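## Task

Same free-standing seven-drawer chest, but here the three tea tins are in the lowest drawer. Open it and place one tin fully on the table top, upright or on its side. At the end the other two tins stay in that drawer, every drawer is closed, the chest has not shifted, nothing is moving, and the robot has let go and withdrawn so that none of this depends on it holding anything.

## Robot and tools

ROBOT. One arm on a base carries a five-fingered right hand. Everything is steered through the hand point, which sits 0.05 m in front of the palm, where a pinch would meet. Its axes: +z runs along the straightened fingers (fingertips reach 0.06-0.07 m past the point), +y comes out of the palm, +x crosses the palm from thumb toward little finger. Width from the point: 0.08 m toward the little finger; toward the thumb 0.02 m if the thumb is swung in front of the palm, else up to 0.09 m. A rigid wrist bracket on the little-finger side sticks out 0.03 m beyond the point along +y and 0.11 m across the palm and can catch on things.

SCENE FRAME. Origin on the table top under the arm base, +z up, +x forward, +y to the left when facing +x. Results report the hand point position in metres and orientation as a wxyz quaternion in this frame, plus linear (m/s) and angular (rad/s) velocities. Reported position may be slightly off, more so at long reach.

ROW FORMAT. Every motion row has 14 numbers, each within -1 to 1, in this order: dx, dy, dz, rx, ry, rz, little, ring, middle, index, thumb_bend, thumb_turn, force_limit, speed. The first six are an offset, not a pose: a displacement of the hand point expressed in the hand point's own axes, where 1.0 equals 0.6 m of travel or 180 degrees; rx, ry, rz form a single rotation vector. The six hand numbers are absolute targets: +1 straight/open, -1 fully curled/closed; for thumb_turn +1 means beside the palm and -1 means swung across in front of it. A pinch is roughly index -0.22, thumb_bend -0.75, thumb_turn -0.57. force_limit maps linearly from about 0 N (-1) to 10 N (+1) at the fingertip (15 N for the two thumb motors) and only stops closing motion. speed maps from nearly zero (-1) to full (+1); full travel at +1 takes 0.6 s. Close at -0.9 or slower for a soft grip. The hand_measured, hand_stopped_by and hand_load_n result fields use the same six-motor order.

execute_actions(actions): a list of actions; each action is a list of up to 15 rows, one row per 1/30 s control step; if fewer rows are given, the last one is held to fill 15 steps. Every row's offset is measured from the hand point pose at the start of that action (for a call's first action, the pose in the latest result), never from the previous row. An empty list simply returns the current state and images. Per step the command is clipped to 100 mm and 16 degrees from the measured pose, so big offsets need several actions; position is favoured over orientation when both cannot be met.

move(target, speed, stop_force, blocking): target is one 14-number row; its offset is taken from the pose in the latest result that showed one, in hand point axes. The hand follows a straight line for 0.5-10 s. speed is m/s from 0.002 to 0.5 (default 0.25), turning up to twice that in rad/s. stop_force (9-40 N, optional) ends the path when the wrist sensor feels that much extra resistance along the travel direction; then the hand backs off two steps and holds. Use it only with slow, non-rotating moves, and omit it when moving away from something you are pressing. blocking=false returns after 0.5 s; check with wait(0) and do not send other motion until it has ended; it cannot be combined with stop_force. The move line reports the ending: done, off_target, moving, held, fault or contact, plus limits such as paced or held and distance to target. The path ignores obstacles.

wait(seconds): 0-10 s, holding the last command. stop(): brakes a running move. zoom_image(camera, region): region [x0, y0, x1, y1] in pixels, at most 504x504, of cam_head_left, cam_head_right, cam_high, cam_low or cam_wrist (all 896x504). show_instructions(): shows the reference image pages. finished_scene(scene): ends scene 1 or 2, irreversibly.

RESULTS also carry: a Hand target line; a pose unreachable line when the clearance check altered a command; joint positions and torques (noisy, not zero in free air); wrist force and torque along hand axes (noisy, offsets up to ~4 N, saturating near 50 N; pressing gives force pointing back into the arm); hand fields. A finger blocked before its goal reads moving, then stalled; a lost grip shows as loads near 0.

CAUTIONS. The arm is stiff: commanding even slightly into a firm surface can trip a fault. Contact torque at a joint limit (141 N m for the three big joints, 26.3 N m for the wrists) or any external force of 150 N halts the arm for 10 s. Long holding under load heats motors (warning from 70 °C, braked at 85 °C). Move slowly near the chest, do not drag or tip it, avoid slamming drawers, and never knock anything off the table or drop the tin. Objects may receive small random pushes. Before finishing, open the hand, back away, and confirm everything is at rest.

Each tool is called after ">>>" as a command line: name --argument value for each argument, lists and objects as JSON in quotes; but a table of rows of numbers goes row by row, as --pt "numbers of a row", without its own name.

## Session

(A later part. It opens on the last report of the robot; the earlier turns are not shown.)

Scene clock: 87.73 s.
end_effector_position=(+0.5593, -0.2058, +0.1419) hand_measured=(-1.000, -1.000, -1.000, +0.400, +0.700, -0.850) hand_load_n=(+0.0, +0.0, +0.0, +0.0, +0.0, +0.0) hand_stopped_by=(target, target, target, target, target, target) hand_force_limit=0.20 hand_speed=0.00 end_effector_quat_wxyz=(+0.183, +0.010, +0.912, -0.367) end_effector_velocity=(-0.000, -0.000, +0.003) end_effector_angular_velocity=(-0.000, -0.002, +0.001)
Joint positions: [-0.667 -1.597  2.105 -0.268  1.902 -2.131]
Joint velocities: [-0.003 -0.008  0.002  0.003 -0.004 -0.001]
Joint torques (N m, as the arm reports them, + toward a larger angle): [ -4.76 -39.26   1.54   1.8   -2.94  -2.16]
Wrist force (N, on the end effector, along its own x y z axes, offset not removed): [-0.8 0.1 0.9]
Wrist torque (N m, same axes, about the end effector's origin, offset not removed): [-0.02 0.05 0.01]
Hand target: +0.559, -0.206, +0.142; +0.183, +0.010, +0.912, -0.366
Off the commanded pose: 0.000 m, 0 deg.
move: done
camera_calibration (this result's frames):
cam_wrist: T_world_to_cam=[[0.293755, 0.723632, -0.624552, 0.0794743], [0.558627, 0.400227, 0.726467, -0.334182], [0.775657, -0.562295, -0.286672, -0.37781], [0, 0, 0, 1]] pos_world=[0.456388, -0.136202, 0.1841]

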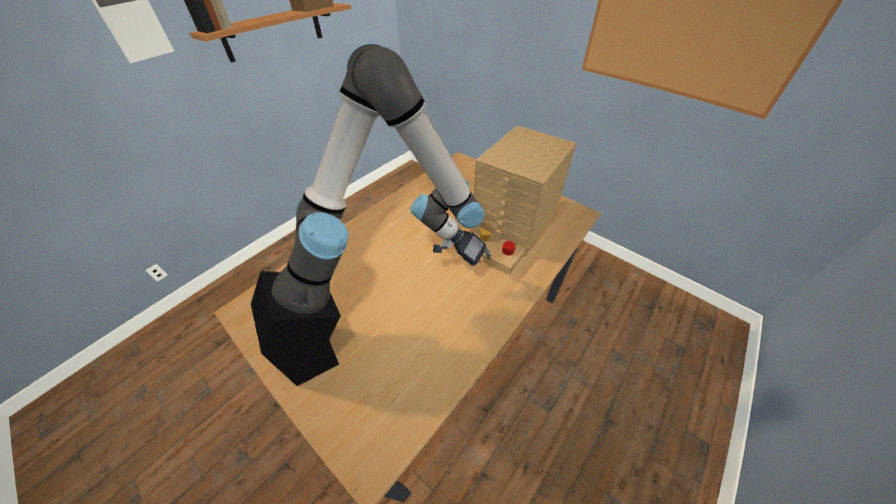

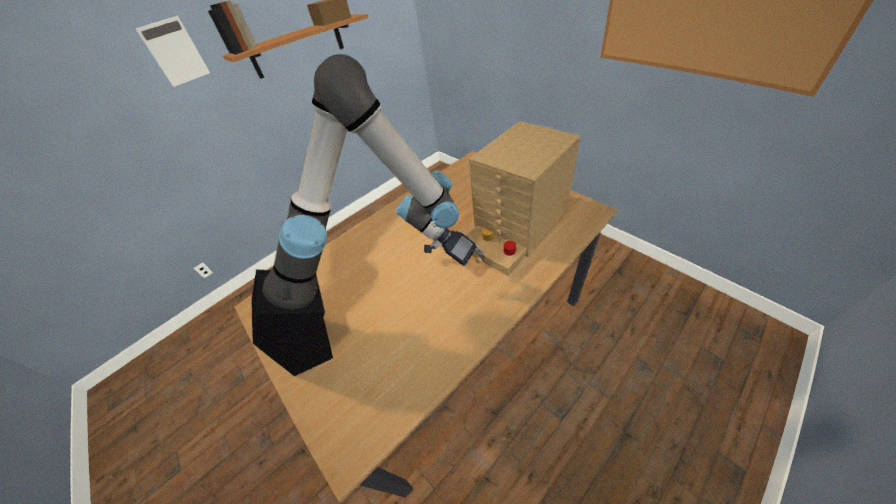

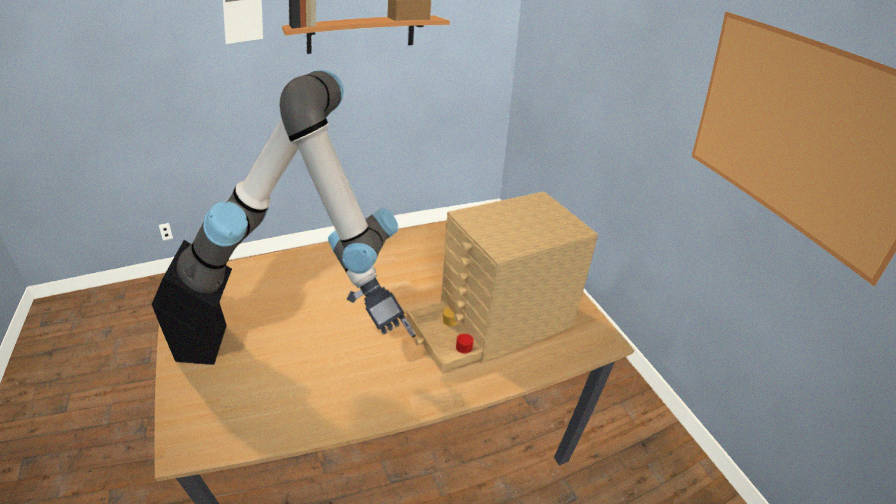

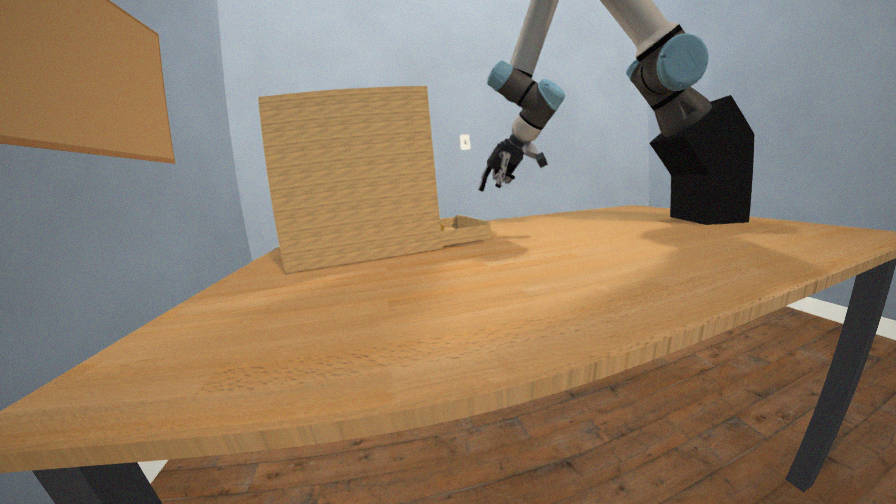

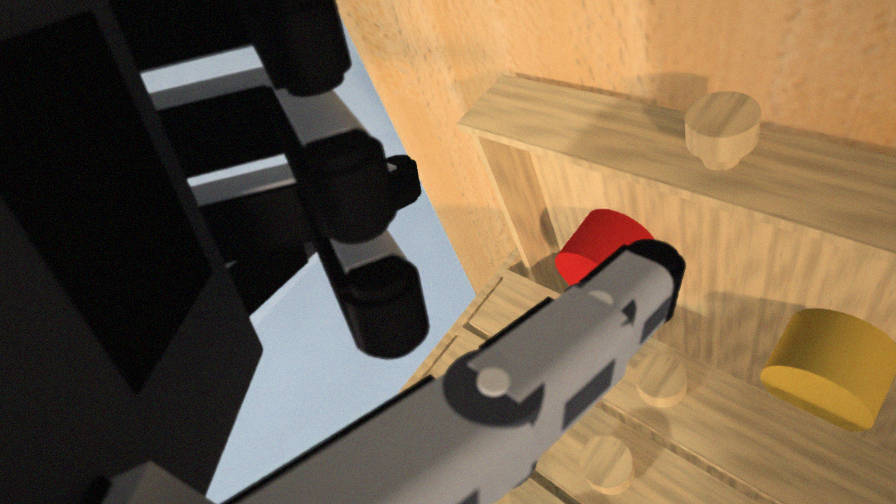

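>>> move --target '[-0.02,0.129,0.129,0,0,0,-1,-1,-1,0.3,0.35,-0.45,0.2,0]' --speed 0.08

>>> execute_actions --actions '[[[0,0,0,0,0,0,-1,-1,-1,-0.3,-0.6,-0.45,0.2,-0.6]],[[0,0,0,0,0,0,-1,-1,-1,-0.3,-0.6,-0.45,0.2,-0.6]],[[0,0,0,0,0,0,-1,-1,-1,-0.3,-0.6,-0.45,0.2,-0.6]],[[0,0,0,0,0,0,-1,-1,-1,-0.3,-0.6,-0.45,0.2,-0.6]],[[0,0,0,0,0,0,-1,-1,-1,-0.3,-0.6,-0.45,0.2,-0.6]]]'

Scene clock: 97.30 s.
end_effector_position=(+0.6074, -0.1998, +0.0433) hand_measured=(-1.000, -1.000, -1.000, +0.300, +0.350, -0.450) hand_load_n=(+0.0, +0.0, +0.0, +0.0, +0.0, +0.0) hand_stopped_by=(target, target, target, target, target, target) hand_force_limit=0.20 hand_speed=0.00 end_effector_quat_wxyz=(+0.183, +0.010, +0.912, -0.367) end_effector_velocity=(+0.001, -0.000, -0.002) end_effector_angular_velocity=(-0.000, +0.001, -0.001)
Joint positions: [-0.561 -1.294  1.914 -0.37   2.005 -2.103]
Joint velocities: [ 0.001  0.007 -0.006 -0.     0.002  0.001]
Joint torques (N m, as the arm reports them, + toward a larger angle): [ 16.72 -32.2  -13.12  -0.78   3.6    1.5 ]
Wrist force (N, on the end effector, along its own x y z axes, offset not removed): [-2.0 0.3 0.4]
Wrist torque (N m, same axes, about the end effector's origin, offset not removed): [0.09 0.31 0.06]
Hand target: +0.608, -0.200, +0.043; +0.183, +0.010, +0.912, -0.367
Off the commanded pose: 0.000 m, 0 deg.
move: done
camera_calibration (this result's frames):
cam_wrist: T_world_to_cam=[[0.293722, 0.723649, -0.624547, -0.000547218], [0.558616, 0.400242, 0.726467, -0.291764], [0.775678, -0.562261, -0.286682, -0.440071], [0, 0, 0, 1]] pos_world=[0.504498, -0.130263, 0.0854546]

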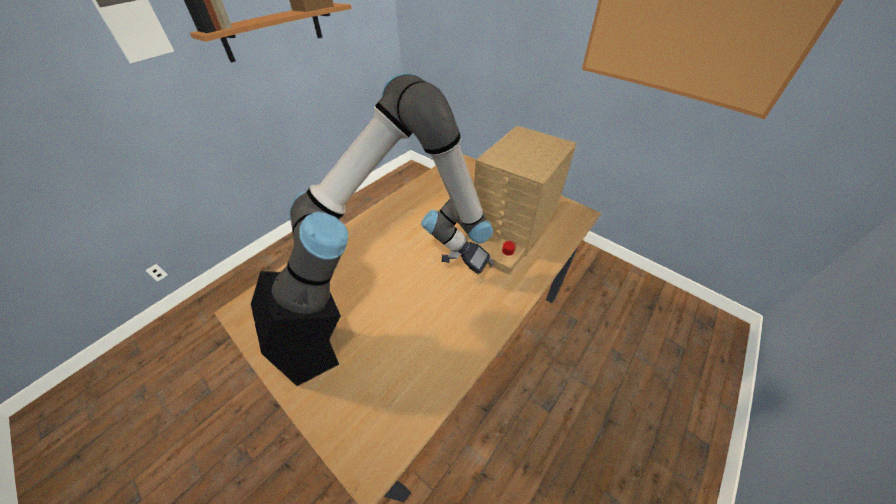

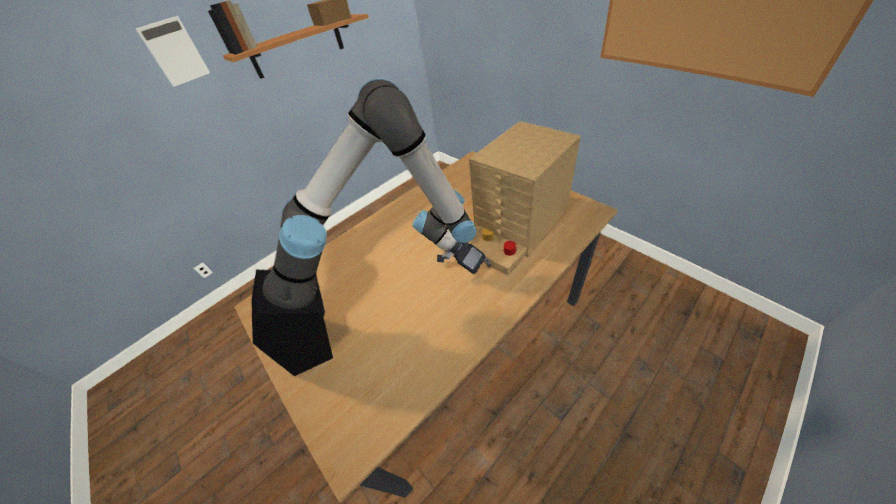

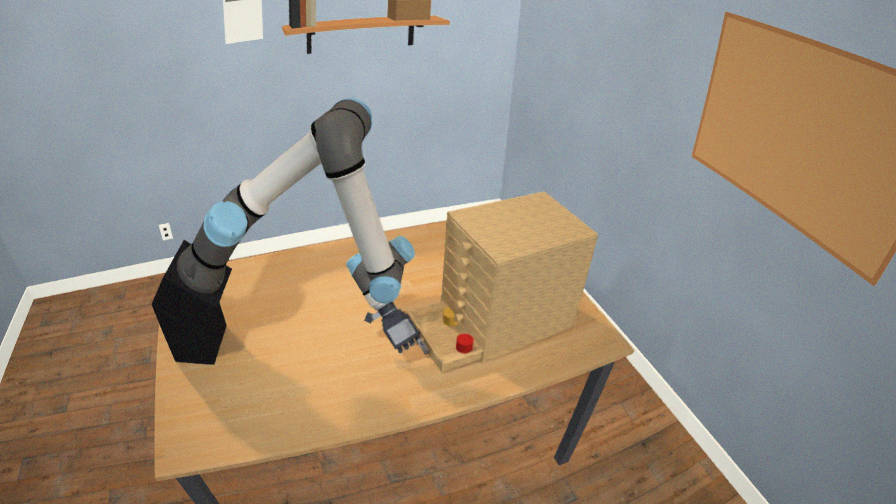

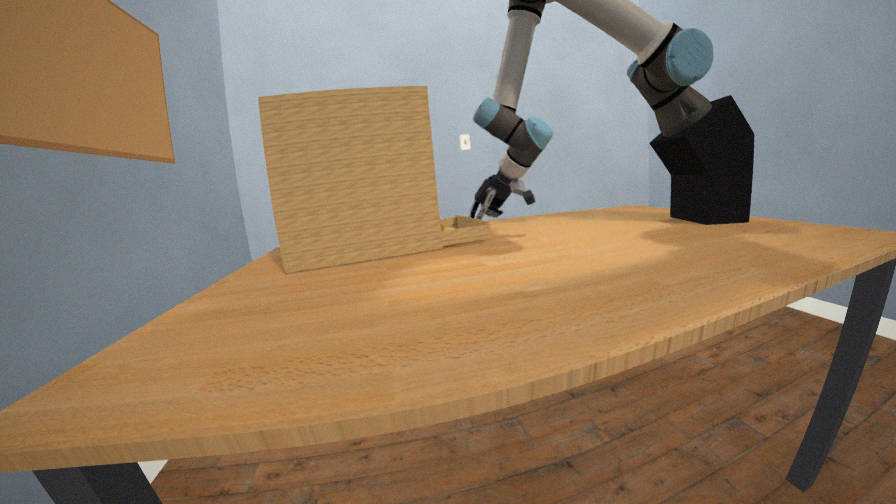

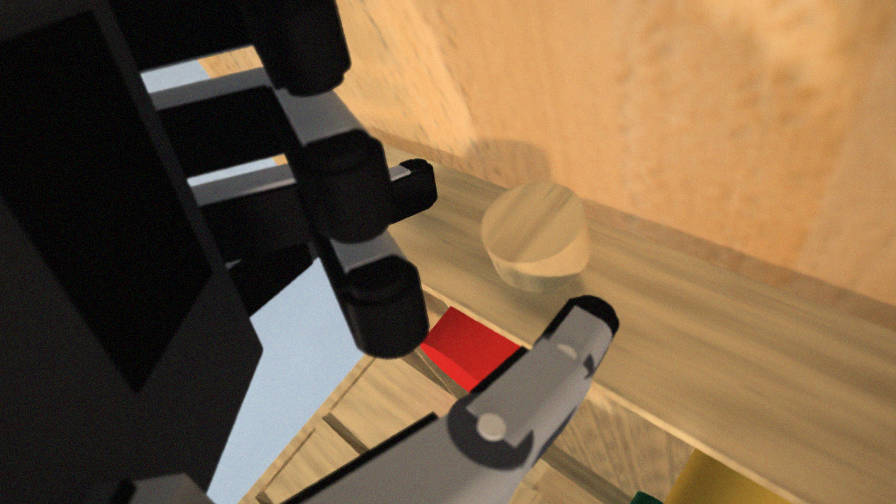

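Scene clock: 99.80 s.
end_effector_position=(+0.6074, -0.1998, +0.0432) hand_measured=(-1.000, -1.000, -1.000, -0.184, +0.002, -0.450) hand_load_n=(+0.0, +0.0, +0.0, +8.5, +9.5, +0.0) hand_stopped_by=(target, target, target, force, force, target) hand_force_limit=0.20 hand_speed=-0.60 end_effector_quat_wxyz=(+0.183, +0.010, +0.912, -0.366) end_effector_velocity=(-0.001, -0.001, -0.000) end_effector_angular_velocity=(-0.001, +0.002, -0.002)
Joint positions: [-0.561 -1.294  1.914 -0.37   2.005 -2.103]
Joint velocities: [-0.002 -0.     0.     0.001 -0.    -0.   ]
Joint torques (N m, as the arm reports them, + toward a larger angle): [  9.33 -43.25   1.59   0.47  -0.89   0.56]
Wrist force (N, on the end effector, along its own x y z axes, offset not removed): [-1.9 3.1 2.0]
Wrist torque (N m, same axes, about the end effector's origin, offset not removed): [0.40 0.35 -0.13]
Hand target: +0.607, -0.200, +0.043; +0.183, +0.010, +0.912, -0.366
Off the commanded pose: 0.000 m, 0 deg.
camera_calibration (this result's frames):
cam_wrist: T_world_to_cam=[[0.293708, 0.72365, -0.624553, -0.00058256], [0.55865, 0.400229, 0.726449, -0.291764], [0.775659, -0.56227, -0.286717, -0.440047], [0, 0, 0, 1]] pos_world=[0.504491, -0.130232, 0.0854183]

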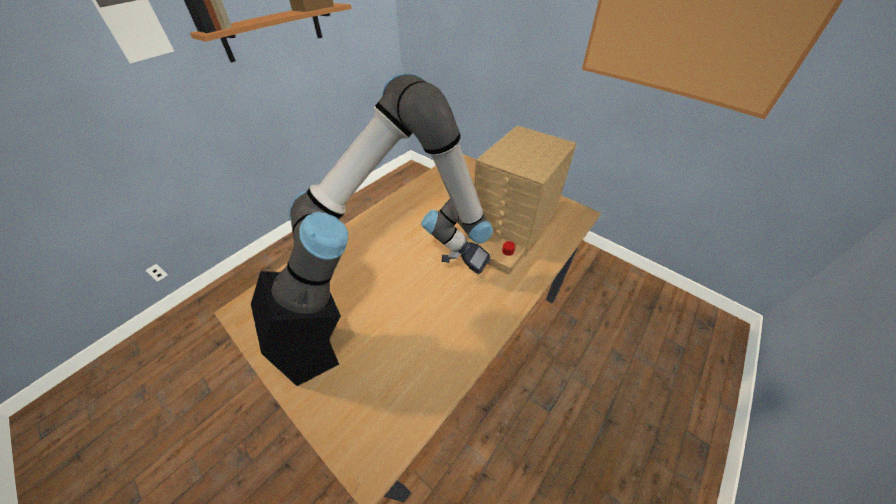

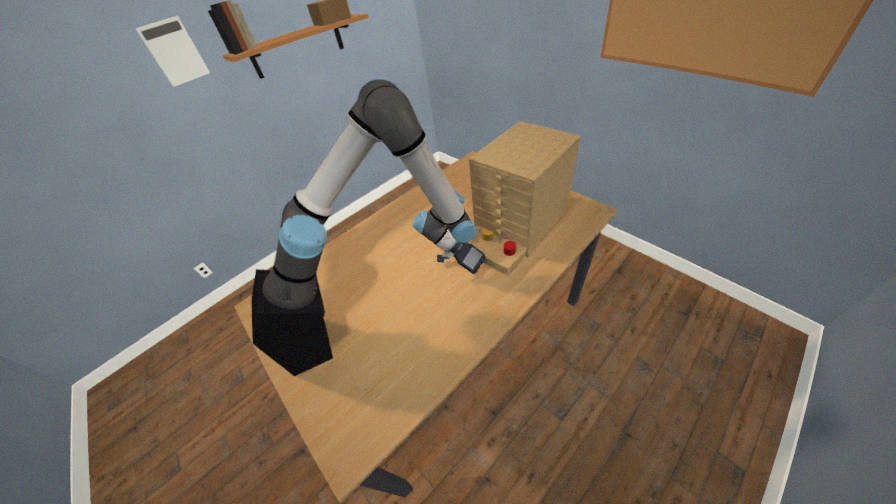

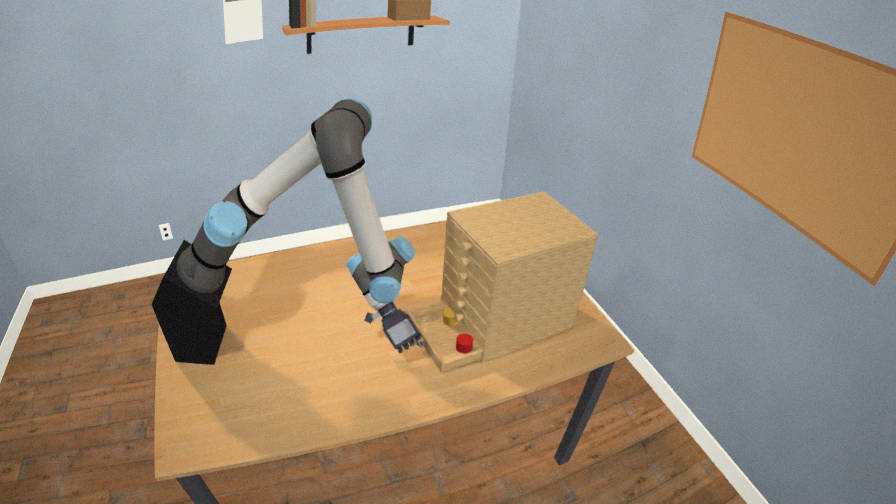

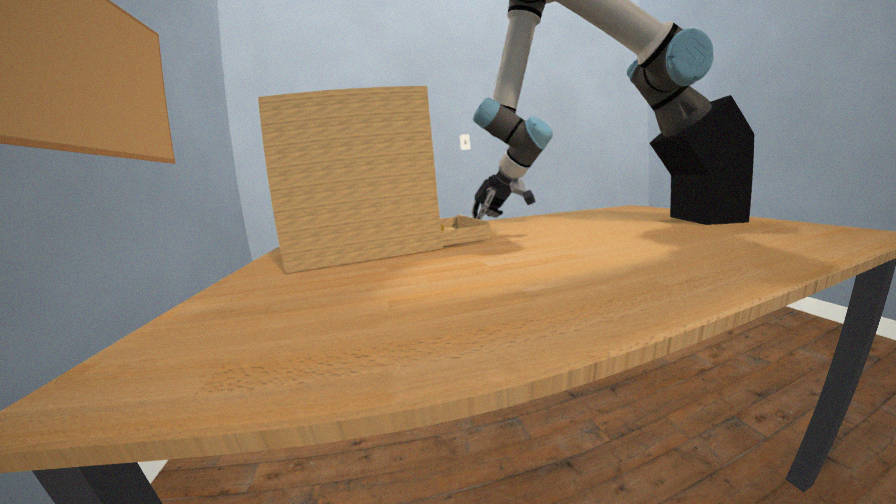

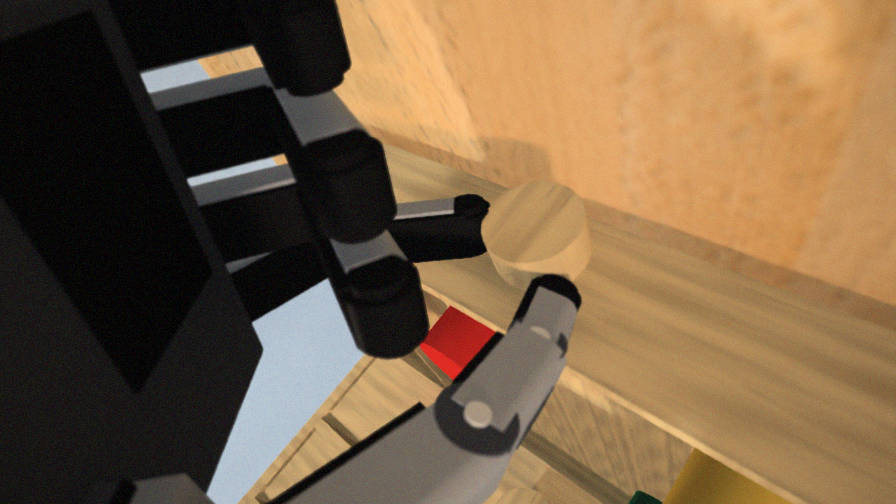

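Pull 0.04.

>>> move --target '[0.063,-0.016,-0.016,0,0,0,-1,-1,-1,-0.3,-0.6,-0.45,0.2,-0.6]' --speed 0.025

Scene clock: 102.50 s.
end_effector_position=(+0.5678, -0.2047, +0.0431) hand_measured=(-1.000, -1.000, -1.000, -0.184, +0.002, -0.450) hand_load_n=(+0.0, +0.0, +0.0, +8.5, +9.5, +0.5) hand_stopped_by=(target, target, target, force, force, target) hand_force_limit=0.20 hand_speed=-0.60 end_effector_quat_wxyz=(+0.183, +0.010, +0.912, -0.367) end_effector_velocity=(-0.003, -0.001, -0.000) end_effector_angular_velocity=(-0.000, +0.001, -0.002)
Joint positions: [-0.615 -1.328  2.029 -0.457  1.952 -2.117]
Joint velocities: [-0.004 -0.002  0.008 -0.005 -0.003  0.   ]
Joint torques (N m, as the arm reports them, + toward a larger angle): [ -6.45 -41.61   7.54  -0.52  -2.33  -1.89]
Wrist force (N, on the end effector, along its own x y z axes, offset not removed): [-3.0 1.9 2.6]
Wrist torque (N m, same axes, about the end effector's origin, offset not removed): [0.12 0.16 0.07]
Hand target: +0.568, -0.205, +0.043; +0.183, +0.010, +0.912, -0.366
Off the commanded pose: 0.000 m, 0 deg.
move: done
camera_calibration (this result's frames):
cam_wrist: T_world_to_cam=[[0.293726, 0.723637, -0.62456, 0.0144684], [0.558685, 0.400204, 0.726435, -0.267608], [0.775626, -0.562305, -0.286735, -0.412118], [0, 0, 0, 1]] pos_world=[0.464908, -0.135108, 0.0852676]

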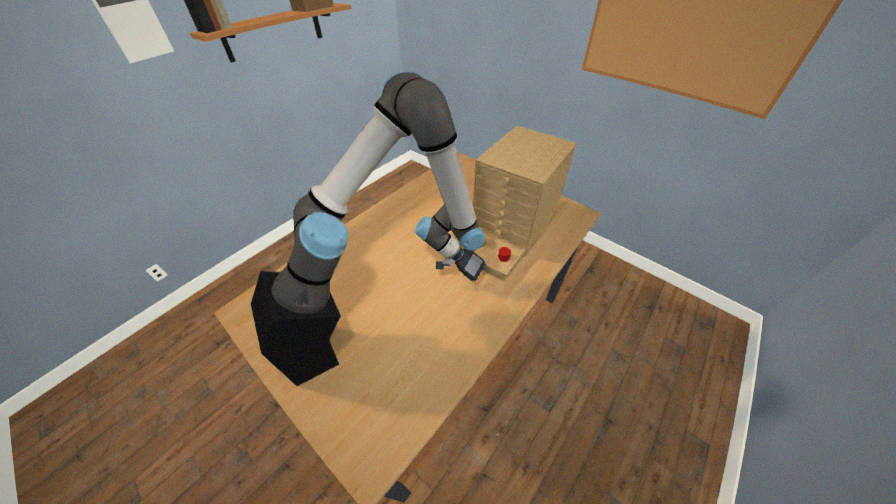

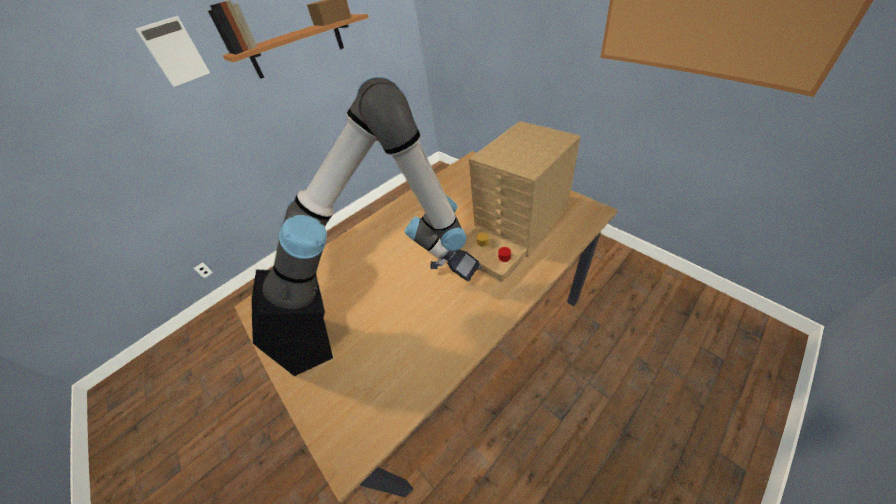

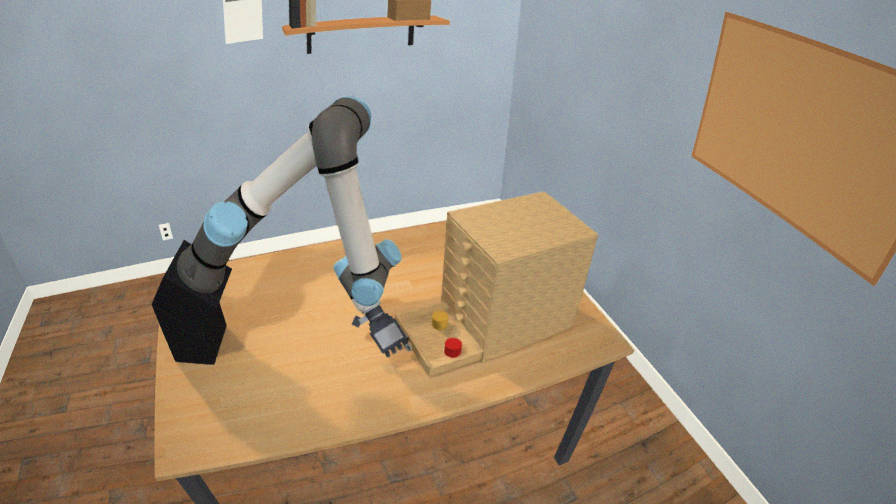

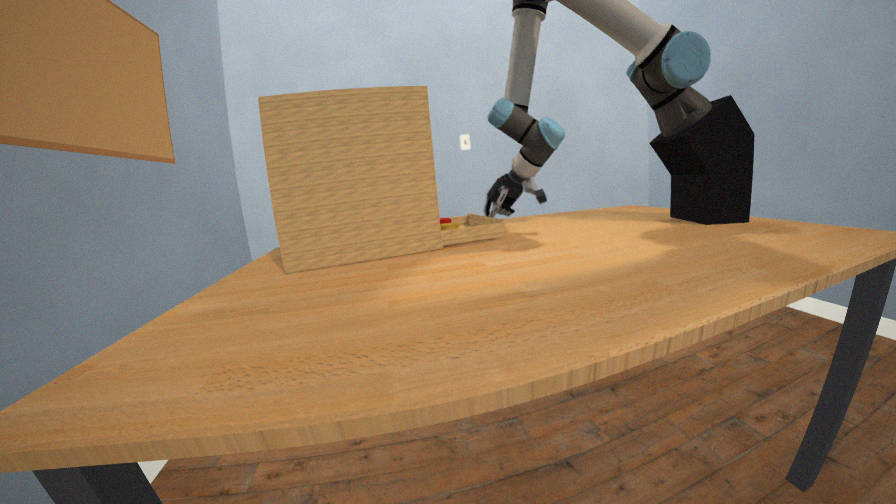

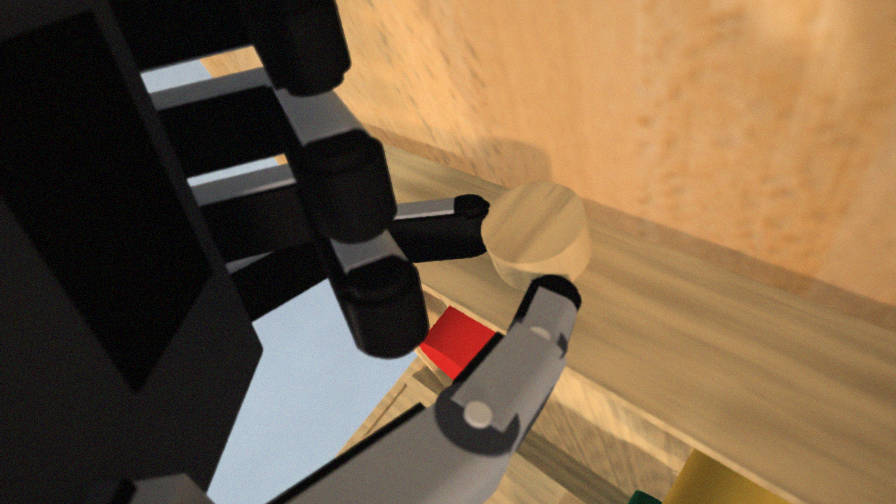

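>>> execute_actions --actions '[[[0,0,0,0,0,0,-1,-1,-1,0.3,0.4,-0.45,0.2,-0.2]],[[0,0,0,0,0,0,-1,-1,-1,0.3,0.4,-0.45,0.2,-0.2]]]'

>>> move --target '[-0.004,-0.112,-0.112,0,0,0,-1,-1,-1,0.4,0.7,-0.85,0.2,0]' --speed 0.1

Scene clock: 105.50 s.
end_effector_position=(+0.5678, -0.2047, +0.0431) hand_measured=(-1.000, -1.000, -1.000, +0.300, +0.400, -0.450) hand_load_n=(+0.0, +0.0, +0.0, +0.0, -0.5, -0.5) hand_stopped_by=(target, target, target, target, target, target) hand_force_limit=0.20 hand_speed=-0.20 end_effector_quat_wxyz=(+0.183, +0.010, +0.912, -0.367) end_effector_velocity=(-0.001, -0.001, +0.000) end_effector_angular_velocity=(-0.001, +0.001, -0.002)
Joint positions: [-0.615 -1.328  2.029 -0.457  1.952 -2.117]
Joint velocities: [-0.002 -0.    -0.     0.001  0.     0.   ]
Joint torques (N m, as the arm reports them, + toward a larger angle): [ 12.79 -33.14 -10.17   1.66   3.07   0.67]
Wrist force (N, on the end effector, along its own x y z axes, offset not removed): [-1.2 1.4 1.5]
Wrist torque (N m, same axes, about the end effector's origin, offset not removed): [0.31 0.23 -0.05]
Hand target: +0.568, -0.205, +0.043; +0.183, +0.010, +0.912, -0.367
Off the commanded pose: 0.000 m, 0 deg.
camera_calibration (this result's frames):
cam_wrist: T_world_to_cam=[[0.293781, 0.723573, -0.624608, 0.014487], [0.558661, 0.400248, 0.726429, -0.267606], [0.775622, -0.562355, -0.286647, -0.41215], [0, 0, 0, 1]] pos_world=[0.464918, -0.135148, 0.085304]

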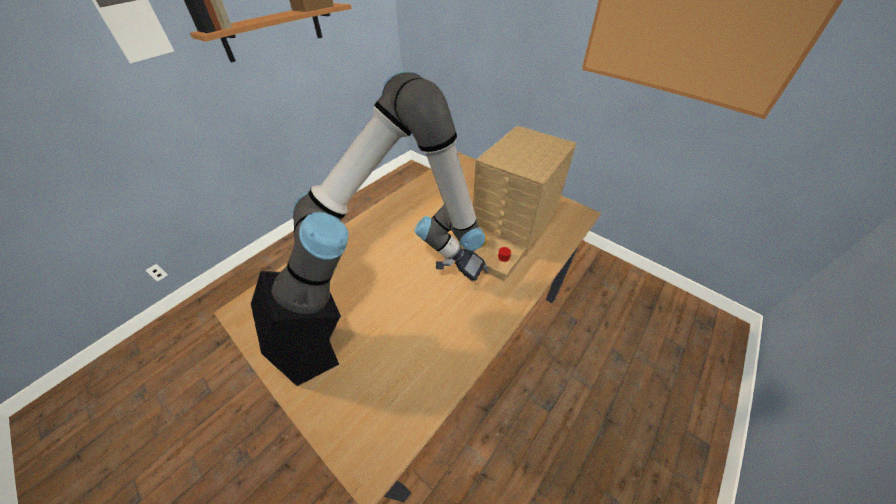

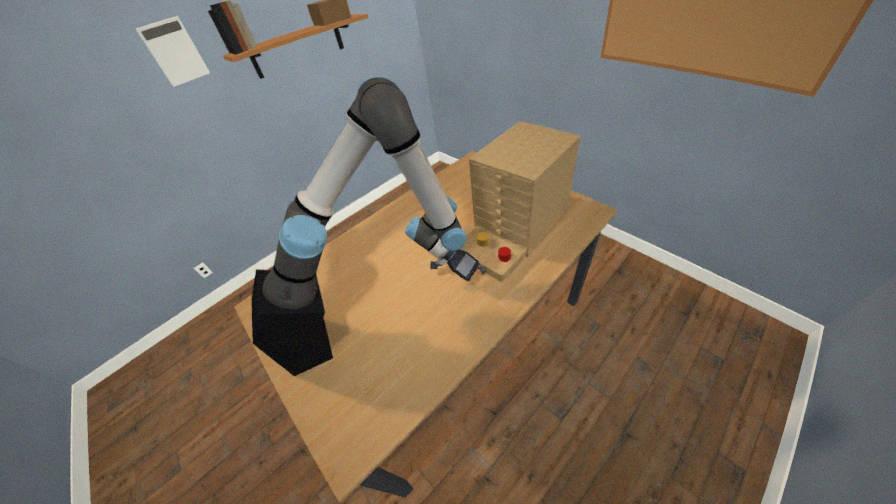

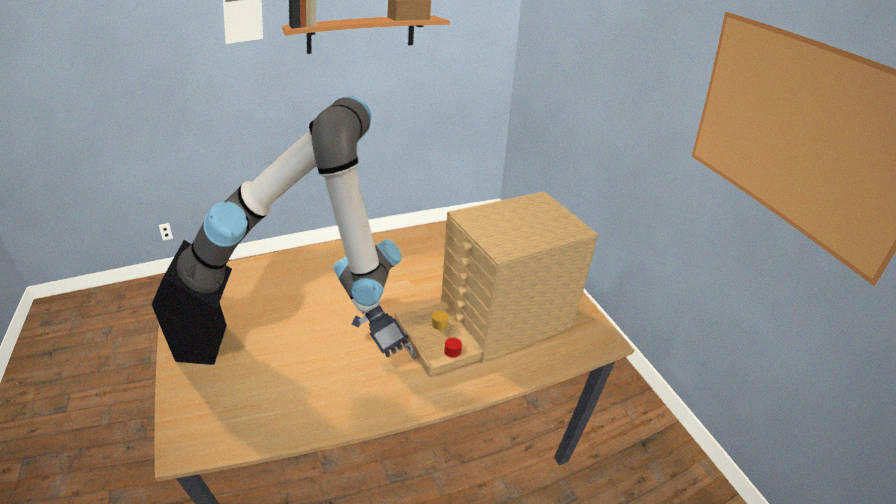

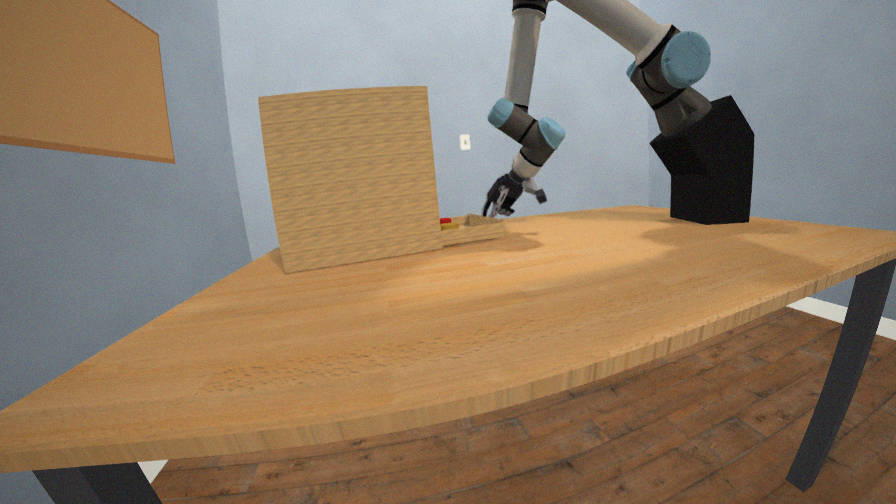

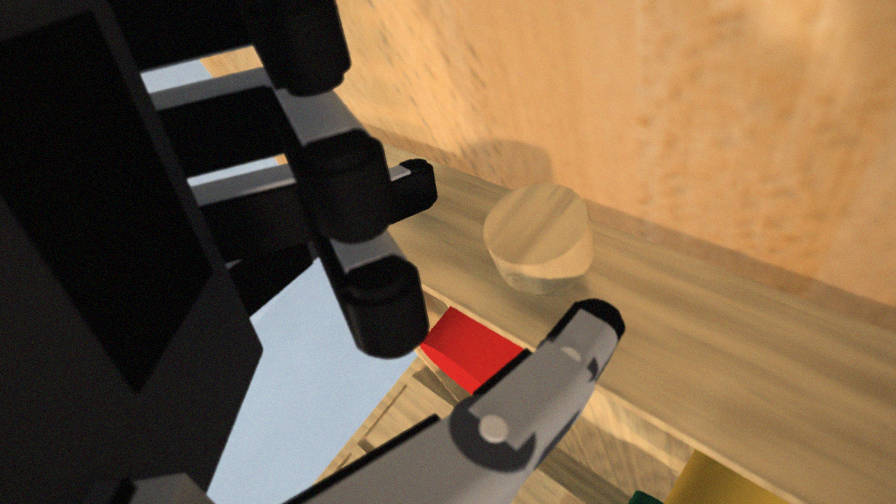

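Scene clock: 107.00 s.
end_effector_position=(+0.5379, -0.2084, +0.1331) hand_measured=(-1.000, -1.000, -1.000, +0.400, +0.700, -0.850) hand_load_n=(+0.0, +0.0, +0.0, +0.0, +0.0, +0.0) hand_stopped_by=(target, target, target, target, target, target) hand_force_limit=0.20 hand_speed=0.00 end_effector_quat_wxyz=(+0.183, +0.010, +0.912, -0.367) end_effector_velocity=(-0.001, -0.000, +0.002) end_effector_angular_velocity=(+0.001, +0.001, +0.000)
Joint positions: [-0.705 -1.601  2.165 -0.326  1.865 -2.14 ]
Joint velocities: [-0.004 -0.008  0.003  0.007 -0.004 -0.001]
Joint torques (N m, as the arm reports them, + toward a larger angle): [ -5.77 -36.54   0.23   1.85  -2.69  -2.03]
Wrist force (N, on the end effector, along its own x y z axes, offset not removed): [-1.6 2.8 0.0]
Wrist torque (N m, same axes, about the end effector's origin, offset not removed): [0.52 0.20 0.06]
Hand target: +0.538, -0.208, +0.133; +0.183, +0.010, +0.912, -0.367
Off the commanded pose: 0.000 m, 0 deg.
move: done
camera_calibration (this result's frames):
cam_wrist: T_world_to_cam=[[0.29383, 0.723519, -0.624647, 0.0820653], [0.558675, 0.40026, 0.726412, -0.314819], [0.775595, -0.562416, -0.286603, -0.365267], [0, 0, 0, 1]] pos_world=[0.435067, -0.138798, 0.175263]

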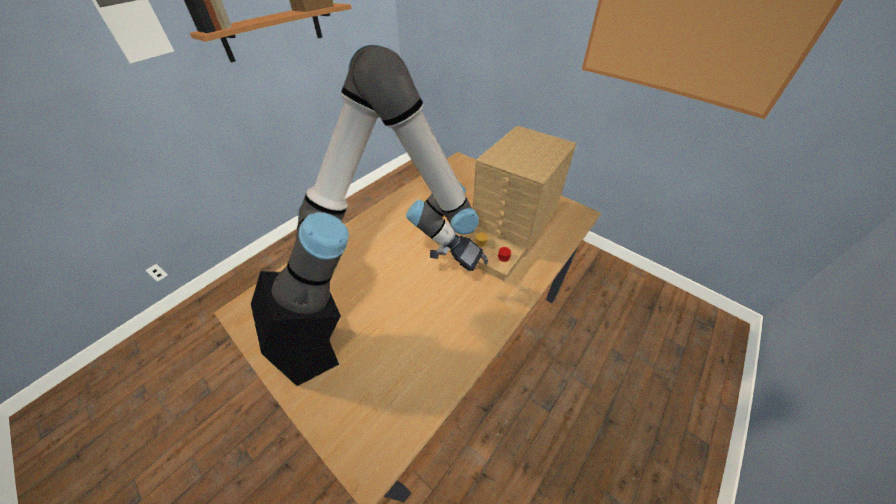

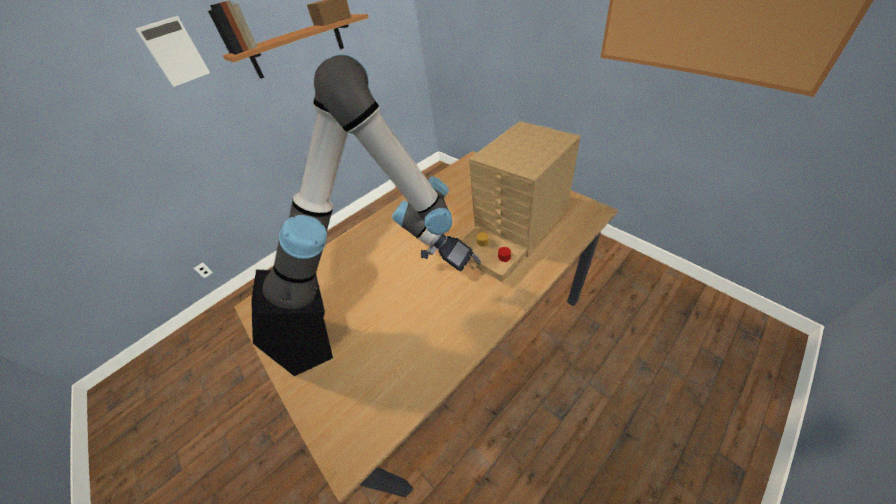

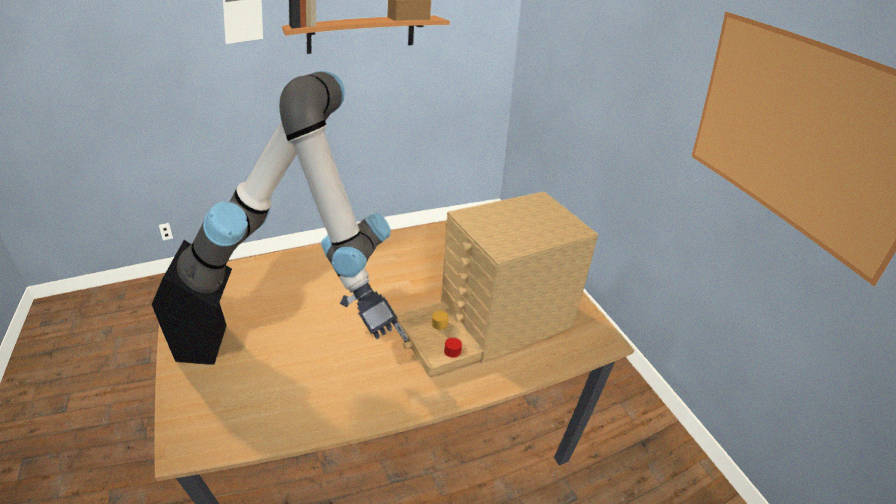

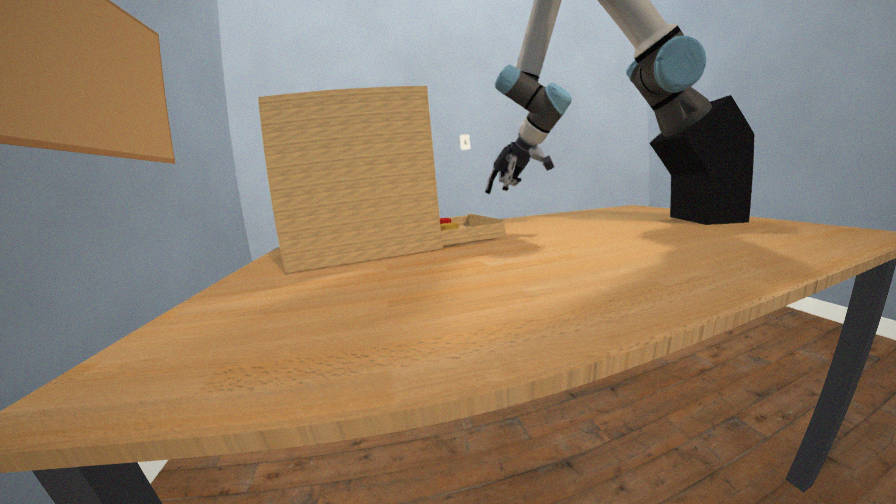

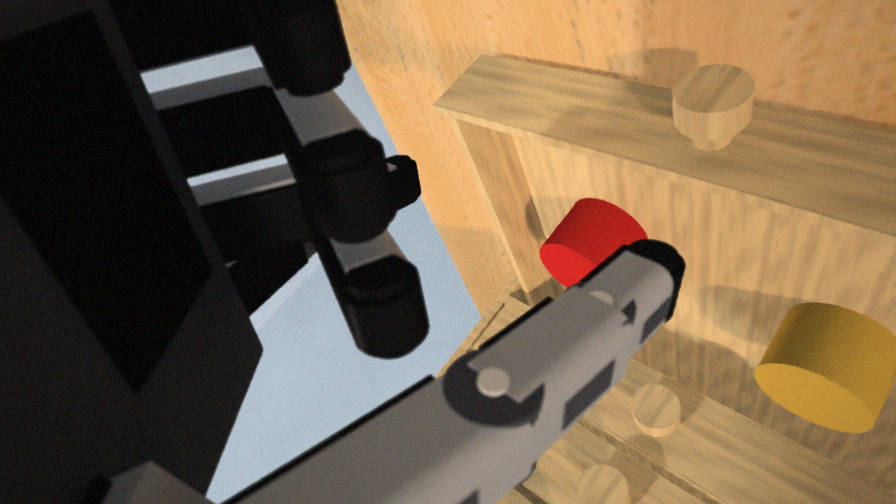

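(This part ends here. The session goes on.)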